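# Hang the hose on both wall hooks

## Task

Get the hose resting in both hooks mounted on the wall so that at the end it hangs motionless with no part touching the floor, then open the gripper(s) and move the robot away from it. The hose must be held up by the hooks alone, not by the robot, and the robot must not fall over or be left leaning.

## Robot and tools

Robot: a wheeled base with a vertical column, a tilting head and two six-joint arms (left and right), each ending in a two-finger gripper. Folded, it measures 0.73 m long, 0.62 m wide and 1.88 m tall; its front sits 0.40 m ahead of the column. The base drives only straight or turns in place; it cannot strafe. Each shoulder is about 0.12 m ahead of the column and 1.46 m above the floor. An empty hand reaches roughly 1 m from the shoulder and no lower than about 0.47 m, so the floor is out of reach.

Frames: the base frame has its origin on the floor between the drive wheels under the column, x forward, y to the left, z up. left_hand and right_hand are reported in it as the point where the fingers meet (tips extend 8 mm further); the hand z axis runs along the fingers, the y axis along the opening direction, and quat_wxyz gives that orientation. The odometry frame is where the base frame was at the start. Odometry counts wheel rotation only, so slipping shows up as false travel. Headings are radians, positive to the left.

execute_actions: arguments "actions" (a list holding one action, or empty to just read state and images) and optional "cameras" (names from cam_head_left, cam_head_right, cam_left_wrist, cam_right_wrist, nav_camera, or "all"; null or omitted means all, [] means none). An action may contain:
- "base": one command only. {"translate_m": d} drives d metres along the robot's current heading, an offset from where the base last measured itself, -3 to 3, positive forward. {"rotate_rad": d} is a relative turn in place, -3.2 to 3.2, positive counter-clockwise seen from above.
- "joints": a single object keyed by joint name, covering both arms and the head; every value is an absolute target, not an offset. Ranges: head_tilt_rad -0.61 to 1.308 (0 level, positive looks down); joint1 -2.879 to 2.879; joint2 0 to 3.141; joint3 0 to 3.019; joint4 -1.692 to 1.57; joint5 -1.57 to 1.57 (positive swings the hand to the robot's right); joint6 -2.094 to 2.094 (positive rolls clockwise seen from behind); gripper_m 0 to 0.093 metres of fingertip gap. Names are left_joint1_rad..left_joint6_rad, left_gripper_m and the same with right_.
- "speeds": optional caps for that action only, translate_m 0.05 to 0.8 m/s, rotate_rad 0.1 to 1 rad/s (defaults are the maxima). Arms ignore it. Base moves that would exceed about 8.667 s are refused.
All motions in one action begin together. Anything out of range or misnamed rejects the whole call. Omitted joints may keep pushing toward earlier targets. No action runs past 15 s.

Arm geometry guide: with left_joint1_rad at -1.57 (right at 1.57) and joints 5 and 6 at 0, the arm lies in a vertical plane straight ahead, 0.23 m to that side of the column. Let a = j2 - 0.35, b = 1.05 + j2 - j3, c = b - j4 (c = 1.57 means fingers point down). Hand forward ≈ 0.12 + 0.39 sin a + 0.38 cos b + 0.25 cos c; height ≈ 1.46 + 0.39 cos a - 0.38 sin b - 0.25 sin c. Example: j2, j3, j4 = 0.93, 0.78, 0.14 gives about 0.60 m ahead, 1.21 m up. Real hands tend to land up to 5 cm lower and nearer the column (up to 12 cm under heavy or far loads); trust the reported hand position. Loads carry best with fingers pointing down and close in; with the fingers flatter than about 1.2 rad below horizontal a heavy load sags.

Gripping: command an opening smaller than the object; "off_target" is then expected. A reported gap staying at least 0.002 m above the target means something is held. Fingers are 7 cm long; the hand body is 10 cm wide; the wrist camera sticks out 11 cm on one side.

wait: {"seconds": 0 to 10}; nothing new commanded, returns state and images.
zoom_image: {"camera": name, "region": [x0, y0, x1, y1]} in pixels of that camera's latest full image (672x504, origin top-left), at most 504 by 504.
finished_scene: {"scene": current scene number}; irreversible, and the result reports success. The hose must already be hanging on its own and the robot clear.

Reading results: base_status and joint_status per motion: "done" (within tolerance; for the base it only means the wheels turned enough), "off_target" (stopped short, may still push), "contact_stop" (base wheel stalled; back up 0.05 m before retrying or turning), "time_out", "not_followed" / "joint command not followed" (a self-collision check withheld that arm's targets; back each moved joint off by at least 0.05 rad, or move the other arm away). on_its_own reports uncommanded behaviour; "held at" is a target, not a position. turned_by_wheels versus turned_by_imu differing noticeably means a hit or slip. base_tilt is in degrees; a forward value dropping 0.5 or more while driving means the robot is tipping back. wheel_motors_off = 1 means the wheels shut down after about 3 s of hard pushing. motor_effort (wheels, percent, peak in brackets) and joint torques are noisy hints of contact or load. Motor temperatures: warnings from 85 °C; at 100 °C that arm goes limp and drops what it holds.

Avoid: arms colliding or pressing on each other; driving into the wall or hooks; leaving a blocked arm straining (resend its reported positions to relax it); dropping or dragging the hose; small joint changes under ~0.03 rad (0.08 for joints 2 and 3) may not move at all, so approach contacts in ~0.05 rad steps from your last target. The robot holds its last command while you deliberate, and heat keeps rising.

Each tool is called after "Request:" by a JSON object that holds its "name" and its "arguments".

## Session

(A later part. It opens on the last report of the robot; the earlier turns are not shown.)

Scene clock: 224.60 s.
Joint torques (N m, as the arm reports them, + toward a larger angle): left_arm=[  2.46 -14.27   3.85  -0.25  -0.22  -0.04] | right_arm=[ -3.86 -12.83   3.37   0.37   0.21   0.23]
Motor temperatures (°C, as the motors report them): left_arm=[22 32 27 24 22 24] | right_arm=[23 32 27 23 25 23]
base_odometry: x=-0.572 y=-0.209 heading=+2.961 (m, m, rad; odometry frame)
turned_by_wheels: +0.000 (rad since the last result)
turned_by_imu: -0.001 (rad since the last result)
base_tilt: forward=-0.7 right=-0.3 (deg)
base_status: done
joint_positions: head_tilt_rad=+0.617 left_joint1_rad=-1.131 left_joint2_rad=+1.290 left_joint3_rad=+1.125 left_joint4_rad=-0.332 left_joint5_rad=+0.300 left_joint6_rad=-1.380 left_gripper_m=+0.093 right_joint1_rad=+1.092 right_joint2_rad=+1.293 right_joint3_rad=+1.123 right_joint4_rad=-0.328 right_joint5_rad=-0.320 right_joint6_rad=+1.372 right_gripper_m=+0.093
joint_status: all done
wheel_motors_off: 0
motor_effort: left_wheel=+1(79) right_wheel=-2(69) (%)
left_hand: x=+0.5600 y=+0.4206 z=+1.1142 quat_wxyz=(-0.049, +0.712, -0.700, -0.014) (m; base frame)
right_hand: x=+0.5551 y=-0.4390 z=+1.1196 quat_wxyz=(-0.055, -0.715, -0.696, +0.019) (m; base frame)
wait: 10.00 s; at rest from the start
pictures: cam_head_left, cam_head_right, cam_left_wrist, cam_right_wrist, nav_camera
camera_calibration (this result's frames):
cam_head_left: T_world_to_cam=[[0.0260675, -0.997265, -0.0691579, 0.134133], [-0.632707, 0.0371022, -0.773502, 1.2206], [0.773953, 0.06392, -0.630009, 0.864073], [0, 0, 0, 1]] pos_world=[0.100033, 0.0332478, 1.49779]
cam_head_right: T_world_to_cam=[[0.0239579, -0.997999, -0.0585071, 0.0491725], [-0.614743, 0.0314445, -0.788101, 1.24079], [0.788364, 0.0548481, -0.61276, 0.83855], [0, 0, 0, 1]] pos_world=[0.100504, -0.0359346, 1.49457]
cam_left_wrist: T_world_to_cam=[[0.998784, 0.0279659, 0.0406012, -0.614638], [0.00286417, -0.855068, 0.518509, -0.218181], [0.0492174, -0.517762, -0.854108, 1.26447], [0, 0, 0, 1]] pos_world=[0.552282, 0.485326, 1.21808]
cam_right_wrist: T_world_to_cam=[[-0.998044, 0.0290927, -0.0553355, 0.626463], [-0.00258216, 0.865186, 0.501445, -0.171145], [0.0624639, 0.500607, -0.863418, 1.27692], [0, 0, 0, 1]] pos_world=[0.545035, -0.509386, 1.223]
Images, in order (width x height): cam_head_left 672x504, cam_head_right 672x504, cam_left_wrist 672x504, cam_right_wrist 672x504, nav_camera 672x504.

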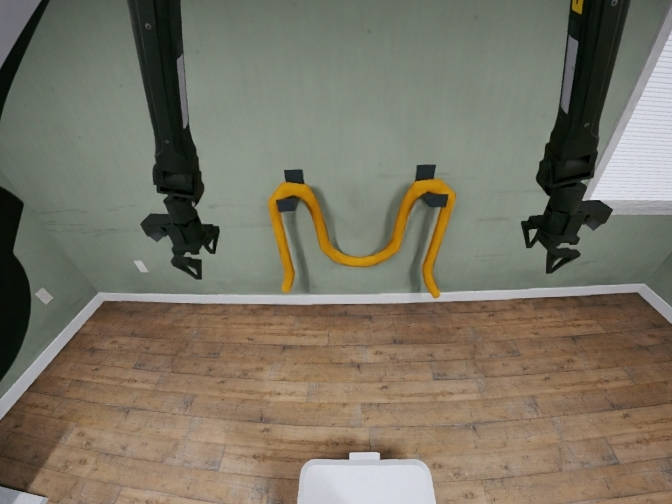

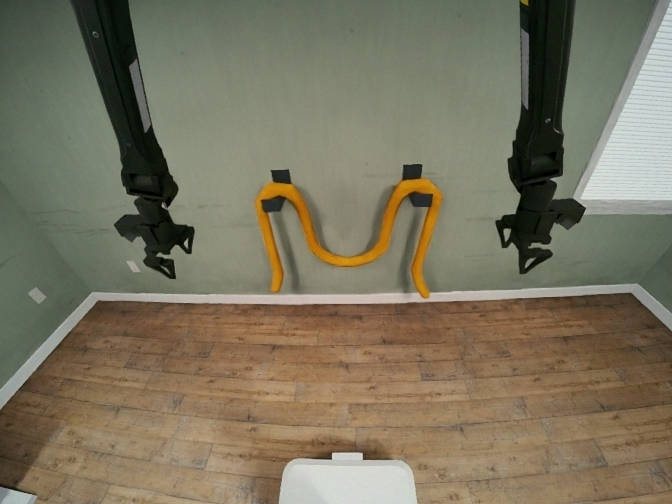

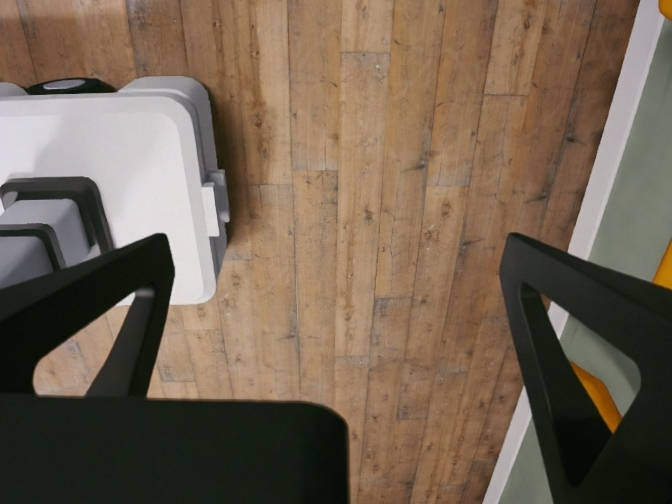

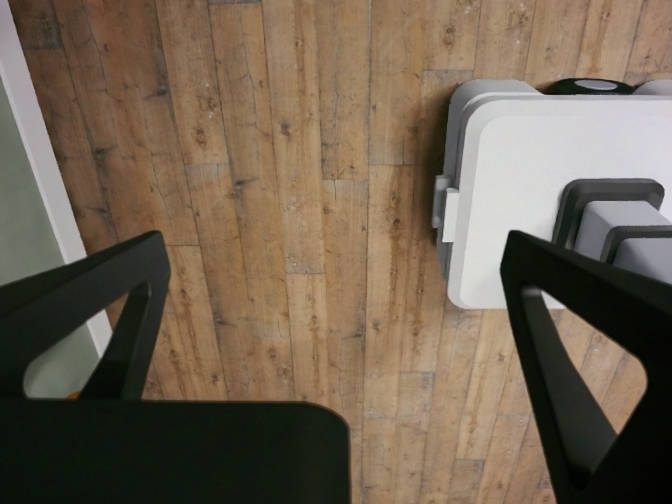

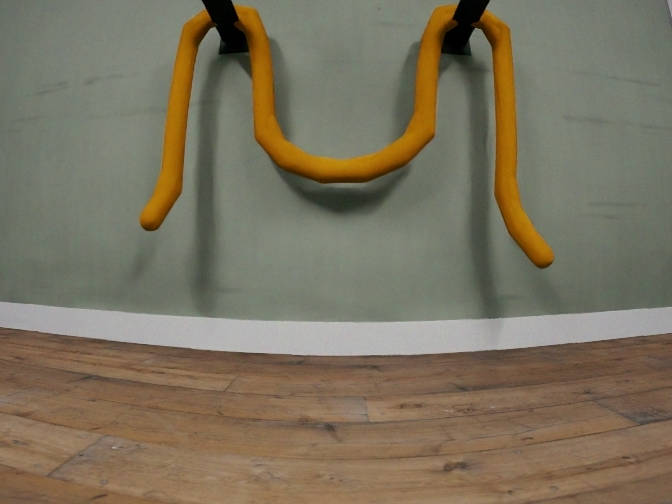

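Request:
{"name": "wait", "arguments": {"seconds": 10}}

Scene clock: 242.63 s.
Joint torques (N m, as the arm reports them, + toward a larger angle): left_arm=[  2.47 -14.34   3.84  -0.24  -0.22  -0.05] | right_arm=[ -3.82 -12.86   3.38   0.35   0.21   0.22]
Motor temperatures (°C, as the motors report them): left_arm=[22 32 27 24 22 24] | right_arm=[23 32 27 23 25 23]
base_odometry: x=-0.572 y=-0.209 heading=+2.961 (m, m, rad; odometry frame)
turned_by_wheels: +0.000 (rad since the last result)
turned_by_imu: -0.002 (rad since the last result)
base_tilt: forward=-0.7 right=-0.3 (deg)
base_status: done
joint_positions: head_tilt_rad=+0.617 left_joint1_rad=-1.131 left_joint2_rad=+1.290 left_joint3_rad=+1.125 left_joint4_rad=-0.332 left_joint5_rad=+0.300 left_joint6_rad=-1.380 left_gripper_m=+0.093 right_joint1_rad=+1.092 right_joint2_rad=+1.293 right_joint3_rad=+1.123 right_joint4_rad=-0.328 right_joint5_rad=-0.320 right_joint6_rad=+1.372 right_gripper_m=+0.093
joint_status: all done
wheel_motors_off: 0
motor_effort: left_wheel=-1(79) right_wheel=-2(69) (%)
left_hand: x=+0.5600 y=+0.4206 z=+1.1142 quat_wxyz=(-0.049, +0.712, -0.700, -0.014) (m; base frame)
right_hand: x=+0.5551 y=-0.4390 z=+1.1196 quat_wxyz=(-0.055, -0.715, -0.696, +0.019) (m; base frame)
wait: 10.00 s; at rest from the start
pictures: cam_head_left, cam_head_right, cam_left_wrist, cam_right_wrist, nav_camera
camera_calibration (this result's frames):
cam_head_left: T_world_to_cam=[[0.0260675, -0.997265, -0.0691579, 0.134133], [-0.632707, 0.0371022, -0.773502, 1.2206], [0.773953, 0.06392, -0.630009, 0.864073], [0, 0, 0, 1]] pos_world=[0.100033, 0.0332478, 1.49779]
cam_head_right: T_world_to_cam=[[0.0239579, -0.997999, -0.0585071, 0.0491725], [-0.614743, 0.0314445, -0.788101, 1.24079], [0.788364, 0.0548481, -0.61276, 0.83855], [0, 0, 0, 1]] pos_world=[0.100504, -0.0359346, 1.49457]
cam_left_wrist: T_world_to_cam=[[0.998784, 0.0279659, 0.0406012, -0.614638], [0.00286417, -0.855068, 0.518509, -0.218181], [0.0492174, -0.517762, -0.854108, 1.26447], [0, 0, 0, 1]] pos_world=[0.552282, 0.485326, 1.21808]
cam_right_wrist: T_world_to_cam=[[-0.998044, 0.0290927, -0.0553355, 0.626463], [-0.00258216, 0.865186, 0.501445, -0.171145], [0.0624639, 0.500607, -0.863418, 1.27692], [0, 0, 0, 1]] pos_world=[0.545035, -0.509386, 1.223]
Images, in order (width x height): cam_head_left 672x504, cam_head_right 672x504, cam_left_wrist 672x504, cam_right_wrist 672x504, nav_camera 672x504.

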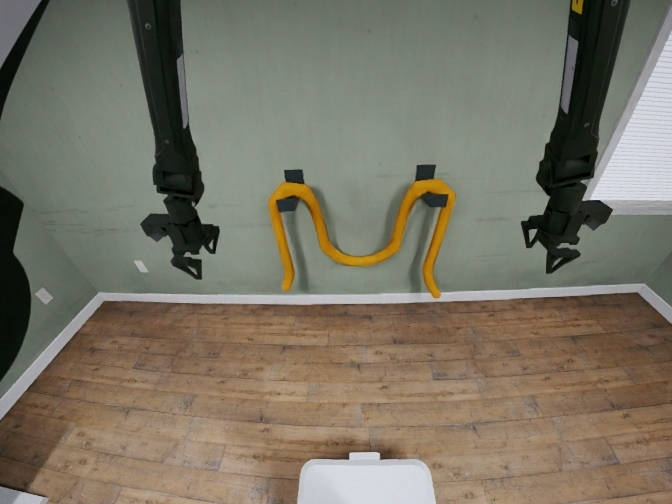

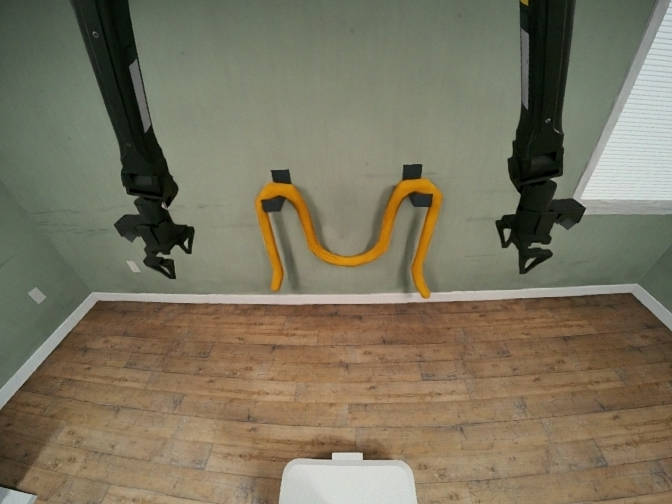

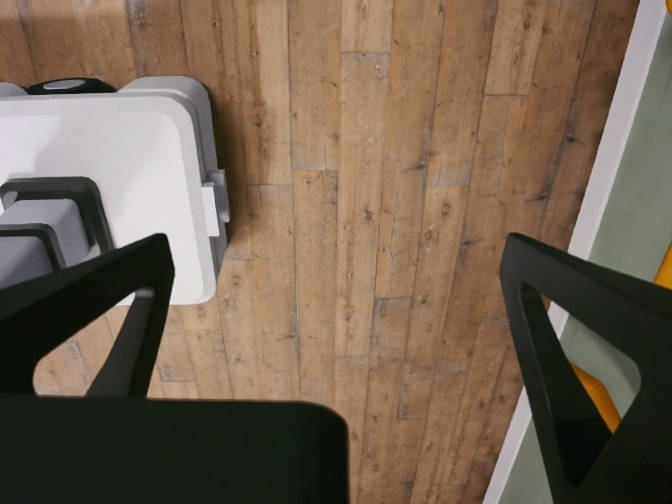

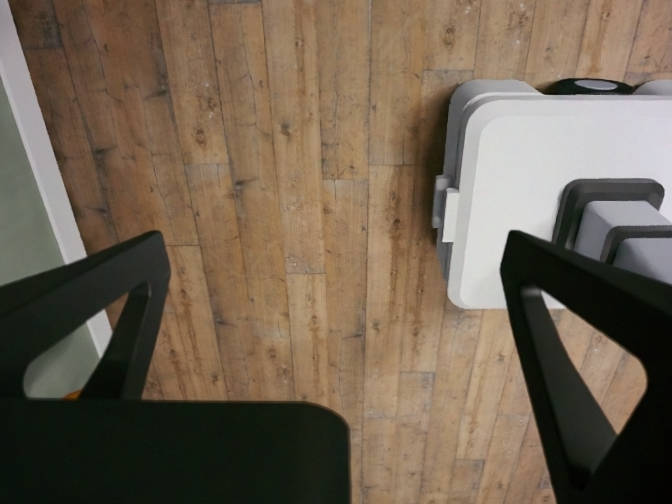

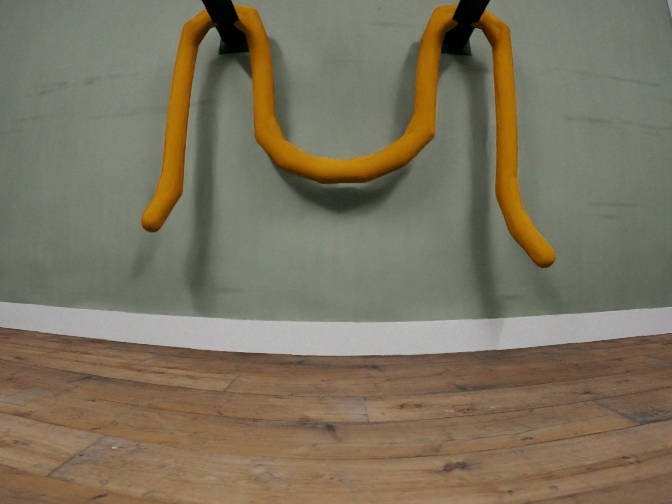

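Request:
{"name": "wait", "arguments": {"seconds": 10}}

Scene clock: 254.67 s.
Joint torques (N m, as the arm reports them, + toward a larger angle): left_arm=[  2.46 -14.24   3.83  -0.22  -0.22  -0.05] | right_arm=[ -3.86 -12.81   3.37   0.37   0.21   0.23]
Motor temperatures (°C, as the motors report them): left_arm=[22 32 27 24 22 24] | right_arm=[23 32 28 23 25 23]
base_odometry: x=-0.572 y=-0.209 heading=+2.961 (m, m, rad; odometry frame)
turned_by_wheels: +0.000 (rad since the last result)
turned_by_imu: -0.001 (rad since the last result)
base_tilt: forward=-0.7 right=-0.3 (deg)
base_status: done
joint_positions: head_tilt_rad=+0.617 left_joint1_rad=-1.131 left_joint2_rad=+1.290 left_joint3_rad=+1.125 left_joint4_rad=-0.332 left_joint5_rad=+0.300 left_joint6_rad=-1.380 left_gripper_m=+0.093 right_joint1_rad=+1.092 right_joint2_rad=+1.293 right_joint3_rad=+1.123 right_joint4_rad=-0.328 right_joint5_rad=-0.320 right_joint6_rad=+1.372 right_gripper_m=+0.093
joint_status: all done
wheel_motors_off: 0
motor_effort: left_wheel=+1(79) right_wheel=-1(69) (%)
left_hand: x=+0.5600 y=+0.4206 z=+1.1142 quat_wxyz=(-0.049, +0.712, -0.700, -0.014) (m; base frame)
right_hand: x=+0.5551 y=-0.4390 z=+1.1196 quat_wxyz=(-0.055, -0.715, -0.696, +0.019) (m; base frame)
wait: 10.00 s; at rest from the start
pictures: cam_head_left, cam_head_right, cam_left_wrist, cam_right_wrist, nav_camera
camera_calibration (this result's frames):
cam_head_left: T_world_to_cam=[[0.0260675, -0.997265, -0.0691579, 0.134133], [-0.632707, 0.0371022, -0.773502, 1.2206], [0.773953, 0.06392, -0.630009, 0.864073], [0, 0, 0, 1]] pos_world=[0.100033, 0.0332478, 1.49779]
cam_head_right: T_world_to_cam=[[0.0239579, -0.997999, -0.0585071, 0.0491725], [-0.614743, 0.0314445, -0.788101, 1.24079], [0.788364, 0.0548481, -0.61276, 0.83855], [0, 0, 0, 1]] pos_world=[0.100504, -0.0359346, 1.49457]
cam_left_wrist: T_world_to_cam=[[0.998784, 0.0279659, 0.0406012, -0.614638], [0.00286417, -0.855068, 0.518509, -0.218181], [0.0492174, -0.517762, -0.854108, 1.26447], [0, 0, 0, 1]] pos_world=[0.552282, 0.485326, 1.21808]
cam_right_wrist: T_world_to_cam=[[-0.998044, 0.0290927, -0.0553355, 0.626463], [-0.00258216, 0.865186, 0.501445, -0.171145], [0.0624639, 0.500607, -0.863418, 1.27692], [0, 0, 0, 1]] pos_world=[0.545035, -0.509386, 1.223]
Images, in order (width x height): cam_head_left 672x504, cam_head_right 672x504, cam_left_wrist 672x504, cam_right_wrist 672x504, nav_camera 672x504.

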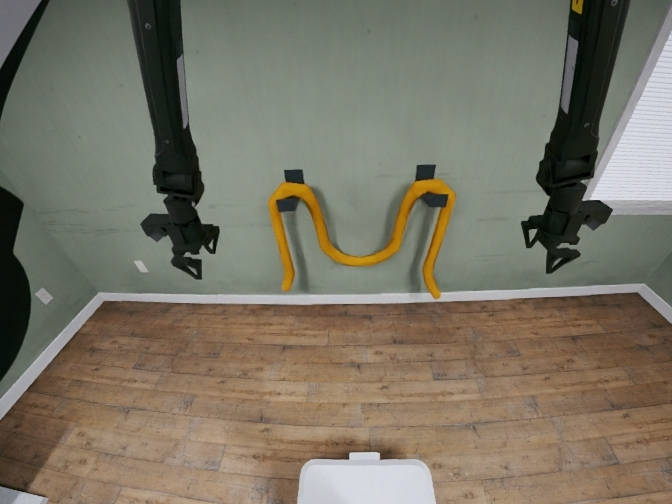

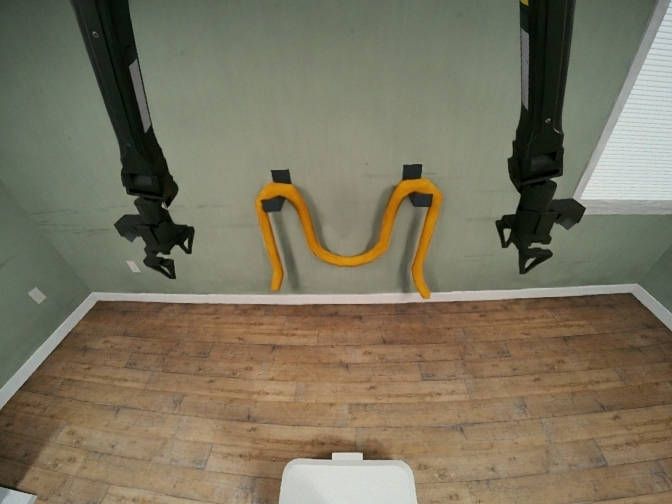

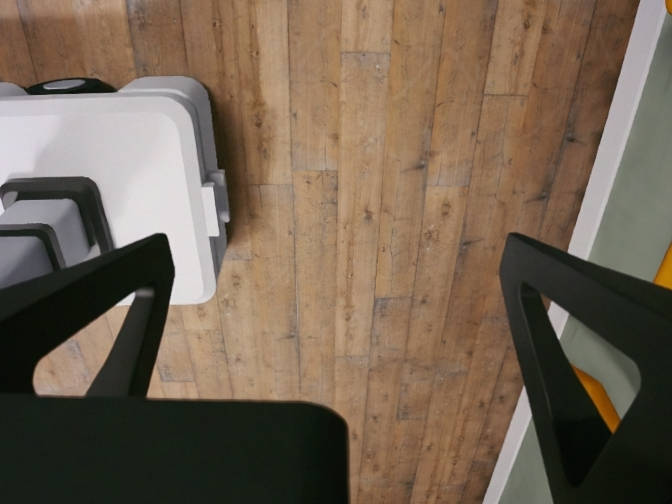

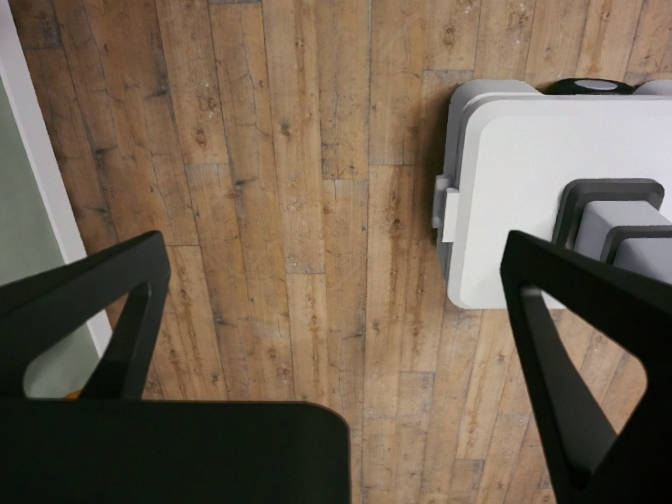

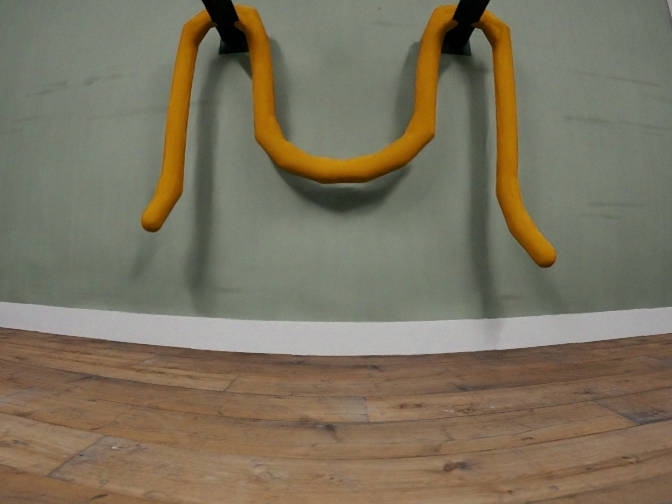

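Request:
{"name": "wait", "arguments": {"seconds": 10}}

Request:
{"name": "finished_scene", "arguments": {"scene": 2}}

Scene clock: 269.03 s.
Joint torques (N m, as the arm reports them, + toward a larger angle): left_arm=[  2.53 -14.27   3.85  -0.23  -0.22  -0.05] | right_arm=[ -3.9  -12.83   3.36   0.37   0.21   0.23]
Motor temperatures (°C, as the motors report them): left_arm=[22 32 27 24 22 24] | right_arm=[23 32 28 23 25 23]
base_odometry: x=-0.572 y=-0.209 heading=+2.961 (m, m, rad; odometry frame)
turned_by_wheels: +0.000 (rad since the last result)
turned_by_imu: -0.001 (rad since the last result)
base_tilt: forward=-0.6 right=-0.2 (deg)
base_status: done
joint_positions: head_tilt_rad=+0.617 left_joint1_rad=-1.131 left_joint2_rad=+1.290 left_joint3_rad=+1.125 left_joint4_rad=-0.332 left_joint5_rad=+0.300 left_joint6_rad=-1.380 left_gripper_m=+0.093 right_joint1_rad=+1.092 right_joint2_rad=+1.293 right_joint3_rad=+1.123 right_joint4_rad=-0.328 right_joint5_rad=-0.320 right_joint6_rad=+1.372 right_gripper_m=+0.093
joint_status: all done
wheel_motors_off: 0
motor_effort: left_wheel=+2(79) right_wheel=-2(69) (%)
left_hand: x=+0.5600 y=+0.4206 z=+1.1142 quat_wxyz=(-0.049, +0.712, -0.700, -0.014) (m; base frame)
right_hand: x=+0.5551 y=-0.4390 z=+1.1196 quat_wxyz=(-0.055, -0.715, -0.696, +0.019) (m; base frame)
wait: 10.00 s; at rest from the start
pictures: cam_head_left, cam_head_right, cam_left_wrist, cam_right_wrist, nav_camera
camera_calibration (this result's frames):
cam_head_left: T_world_to_cam=[[0.0260675, -0.997265, -0.0691579, 0.134133], [-0.632707, 0.0371022, -0.773502, 1.2206], [0.773953, 0.06392, -0.630009, 0.864073], [0, 0, 0, 1]] pos_world=[0.100033, 0.0332478, 1.49779]
cam_head_right: T_world_to_cam=[[0.0239579, -0.997999, -0.0585071, 0.0491725], [-0.614743, 0.0314445, -0.788101, 1.24079], [0.788364, 0.0548481, -0.61276, 0.83855], [0, 0, 0, 1]] pos_world=[0.100504, -0.0359346, 1.49457]
cam_left_wrist: T_world_to_cam=[[0.998784, 0.0279659, 0.0406012, -0.614638], [0.00286417, -0.855068, 0.518509, -0.218181], [0.0492174, -0.517762, -0.854108, 1.26447], [0, 0, 0, 1]] pos_world=[0.552282, 0.485326, 1.21808]
cam_right_wrist: T_world_to_cam=[[-0.998044, 0.0290927, -0.0553355, 0.626463], [-0.00258216, 0.865186, 0.501445, -0.171145], [0.0624639, 0.500607, -0.863418, 1.27692], [0, 0, 0, 1]] pos_world=[0.545035, -0.509386, 1.223]
Images, in order (width x height): cam_head_left 672x504, cam_head_right 672x504, cam_left_wrist 672x504, cam_right_wrist 672x504, nav_camera 672x504.

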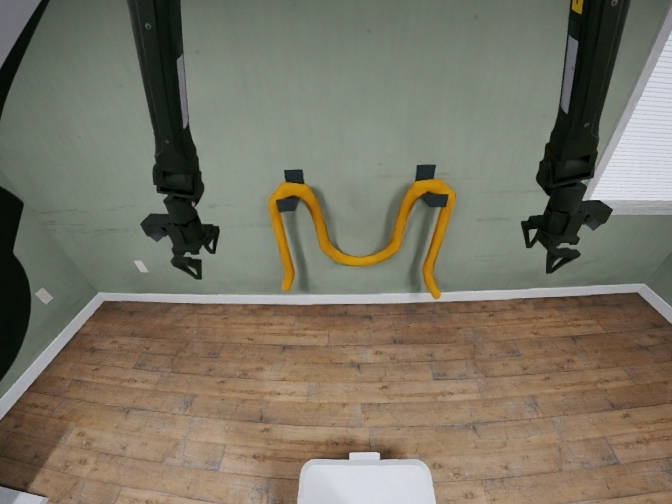

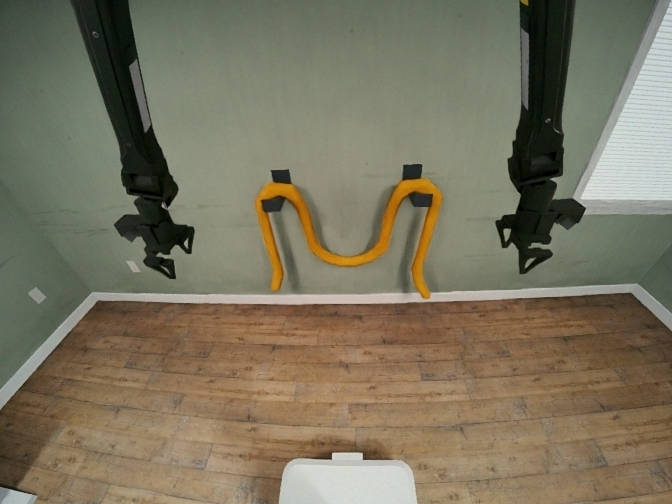

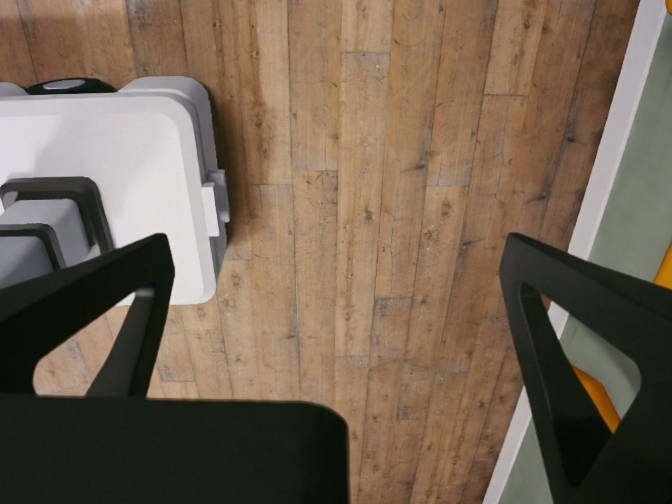

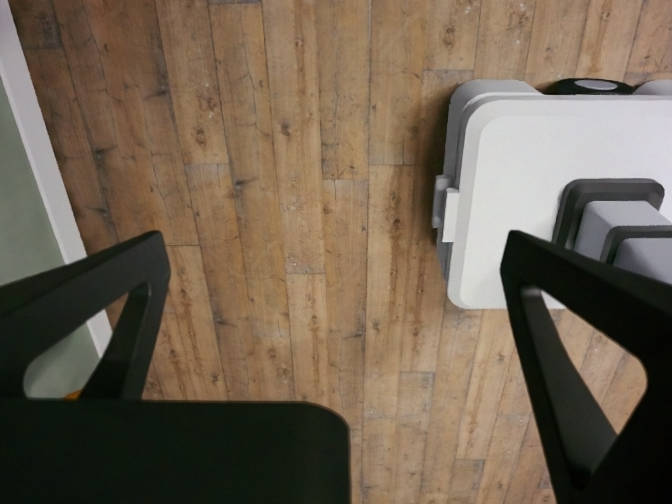

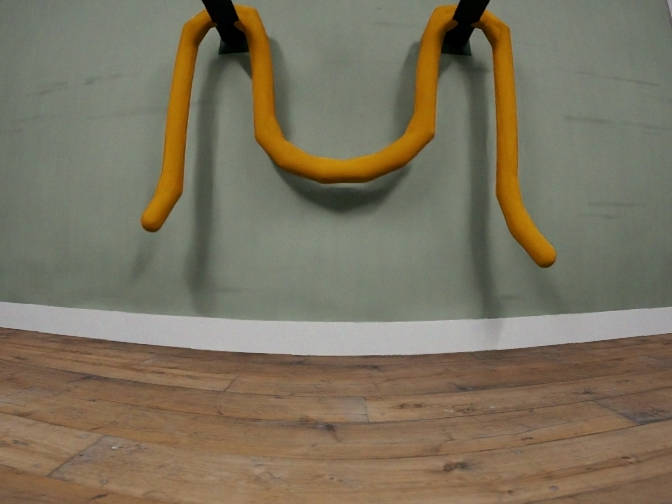

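The scene is finished: the task was done.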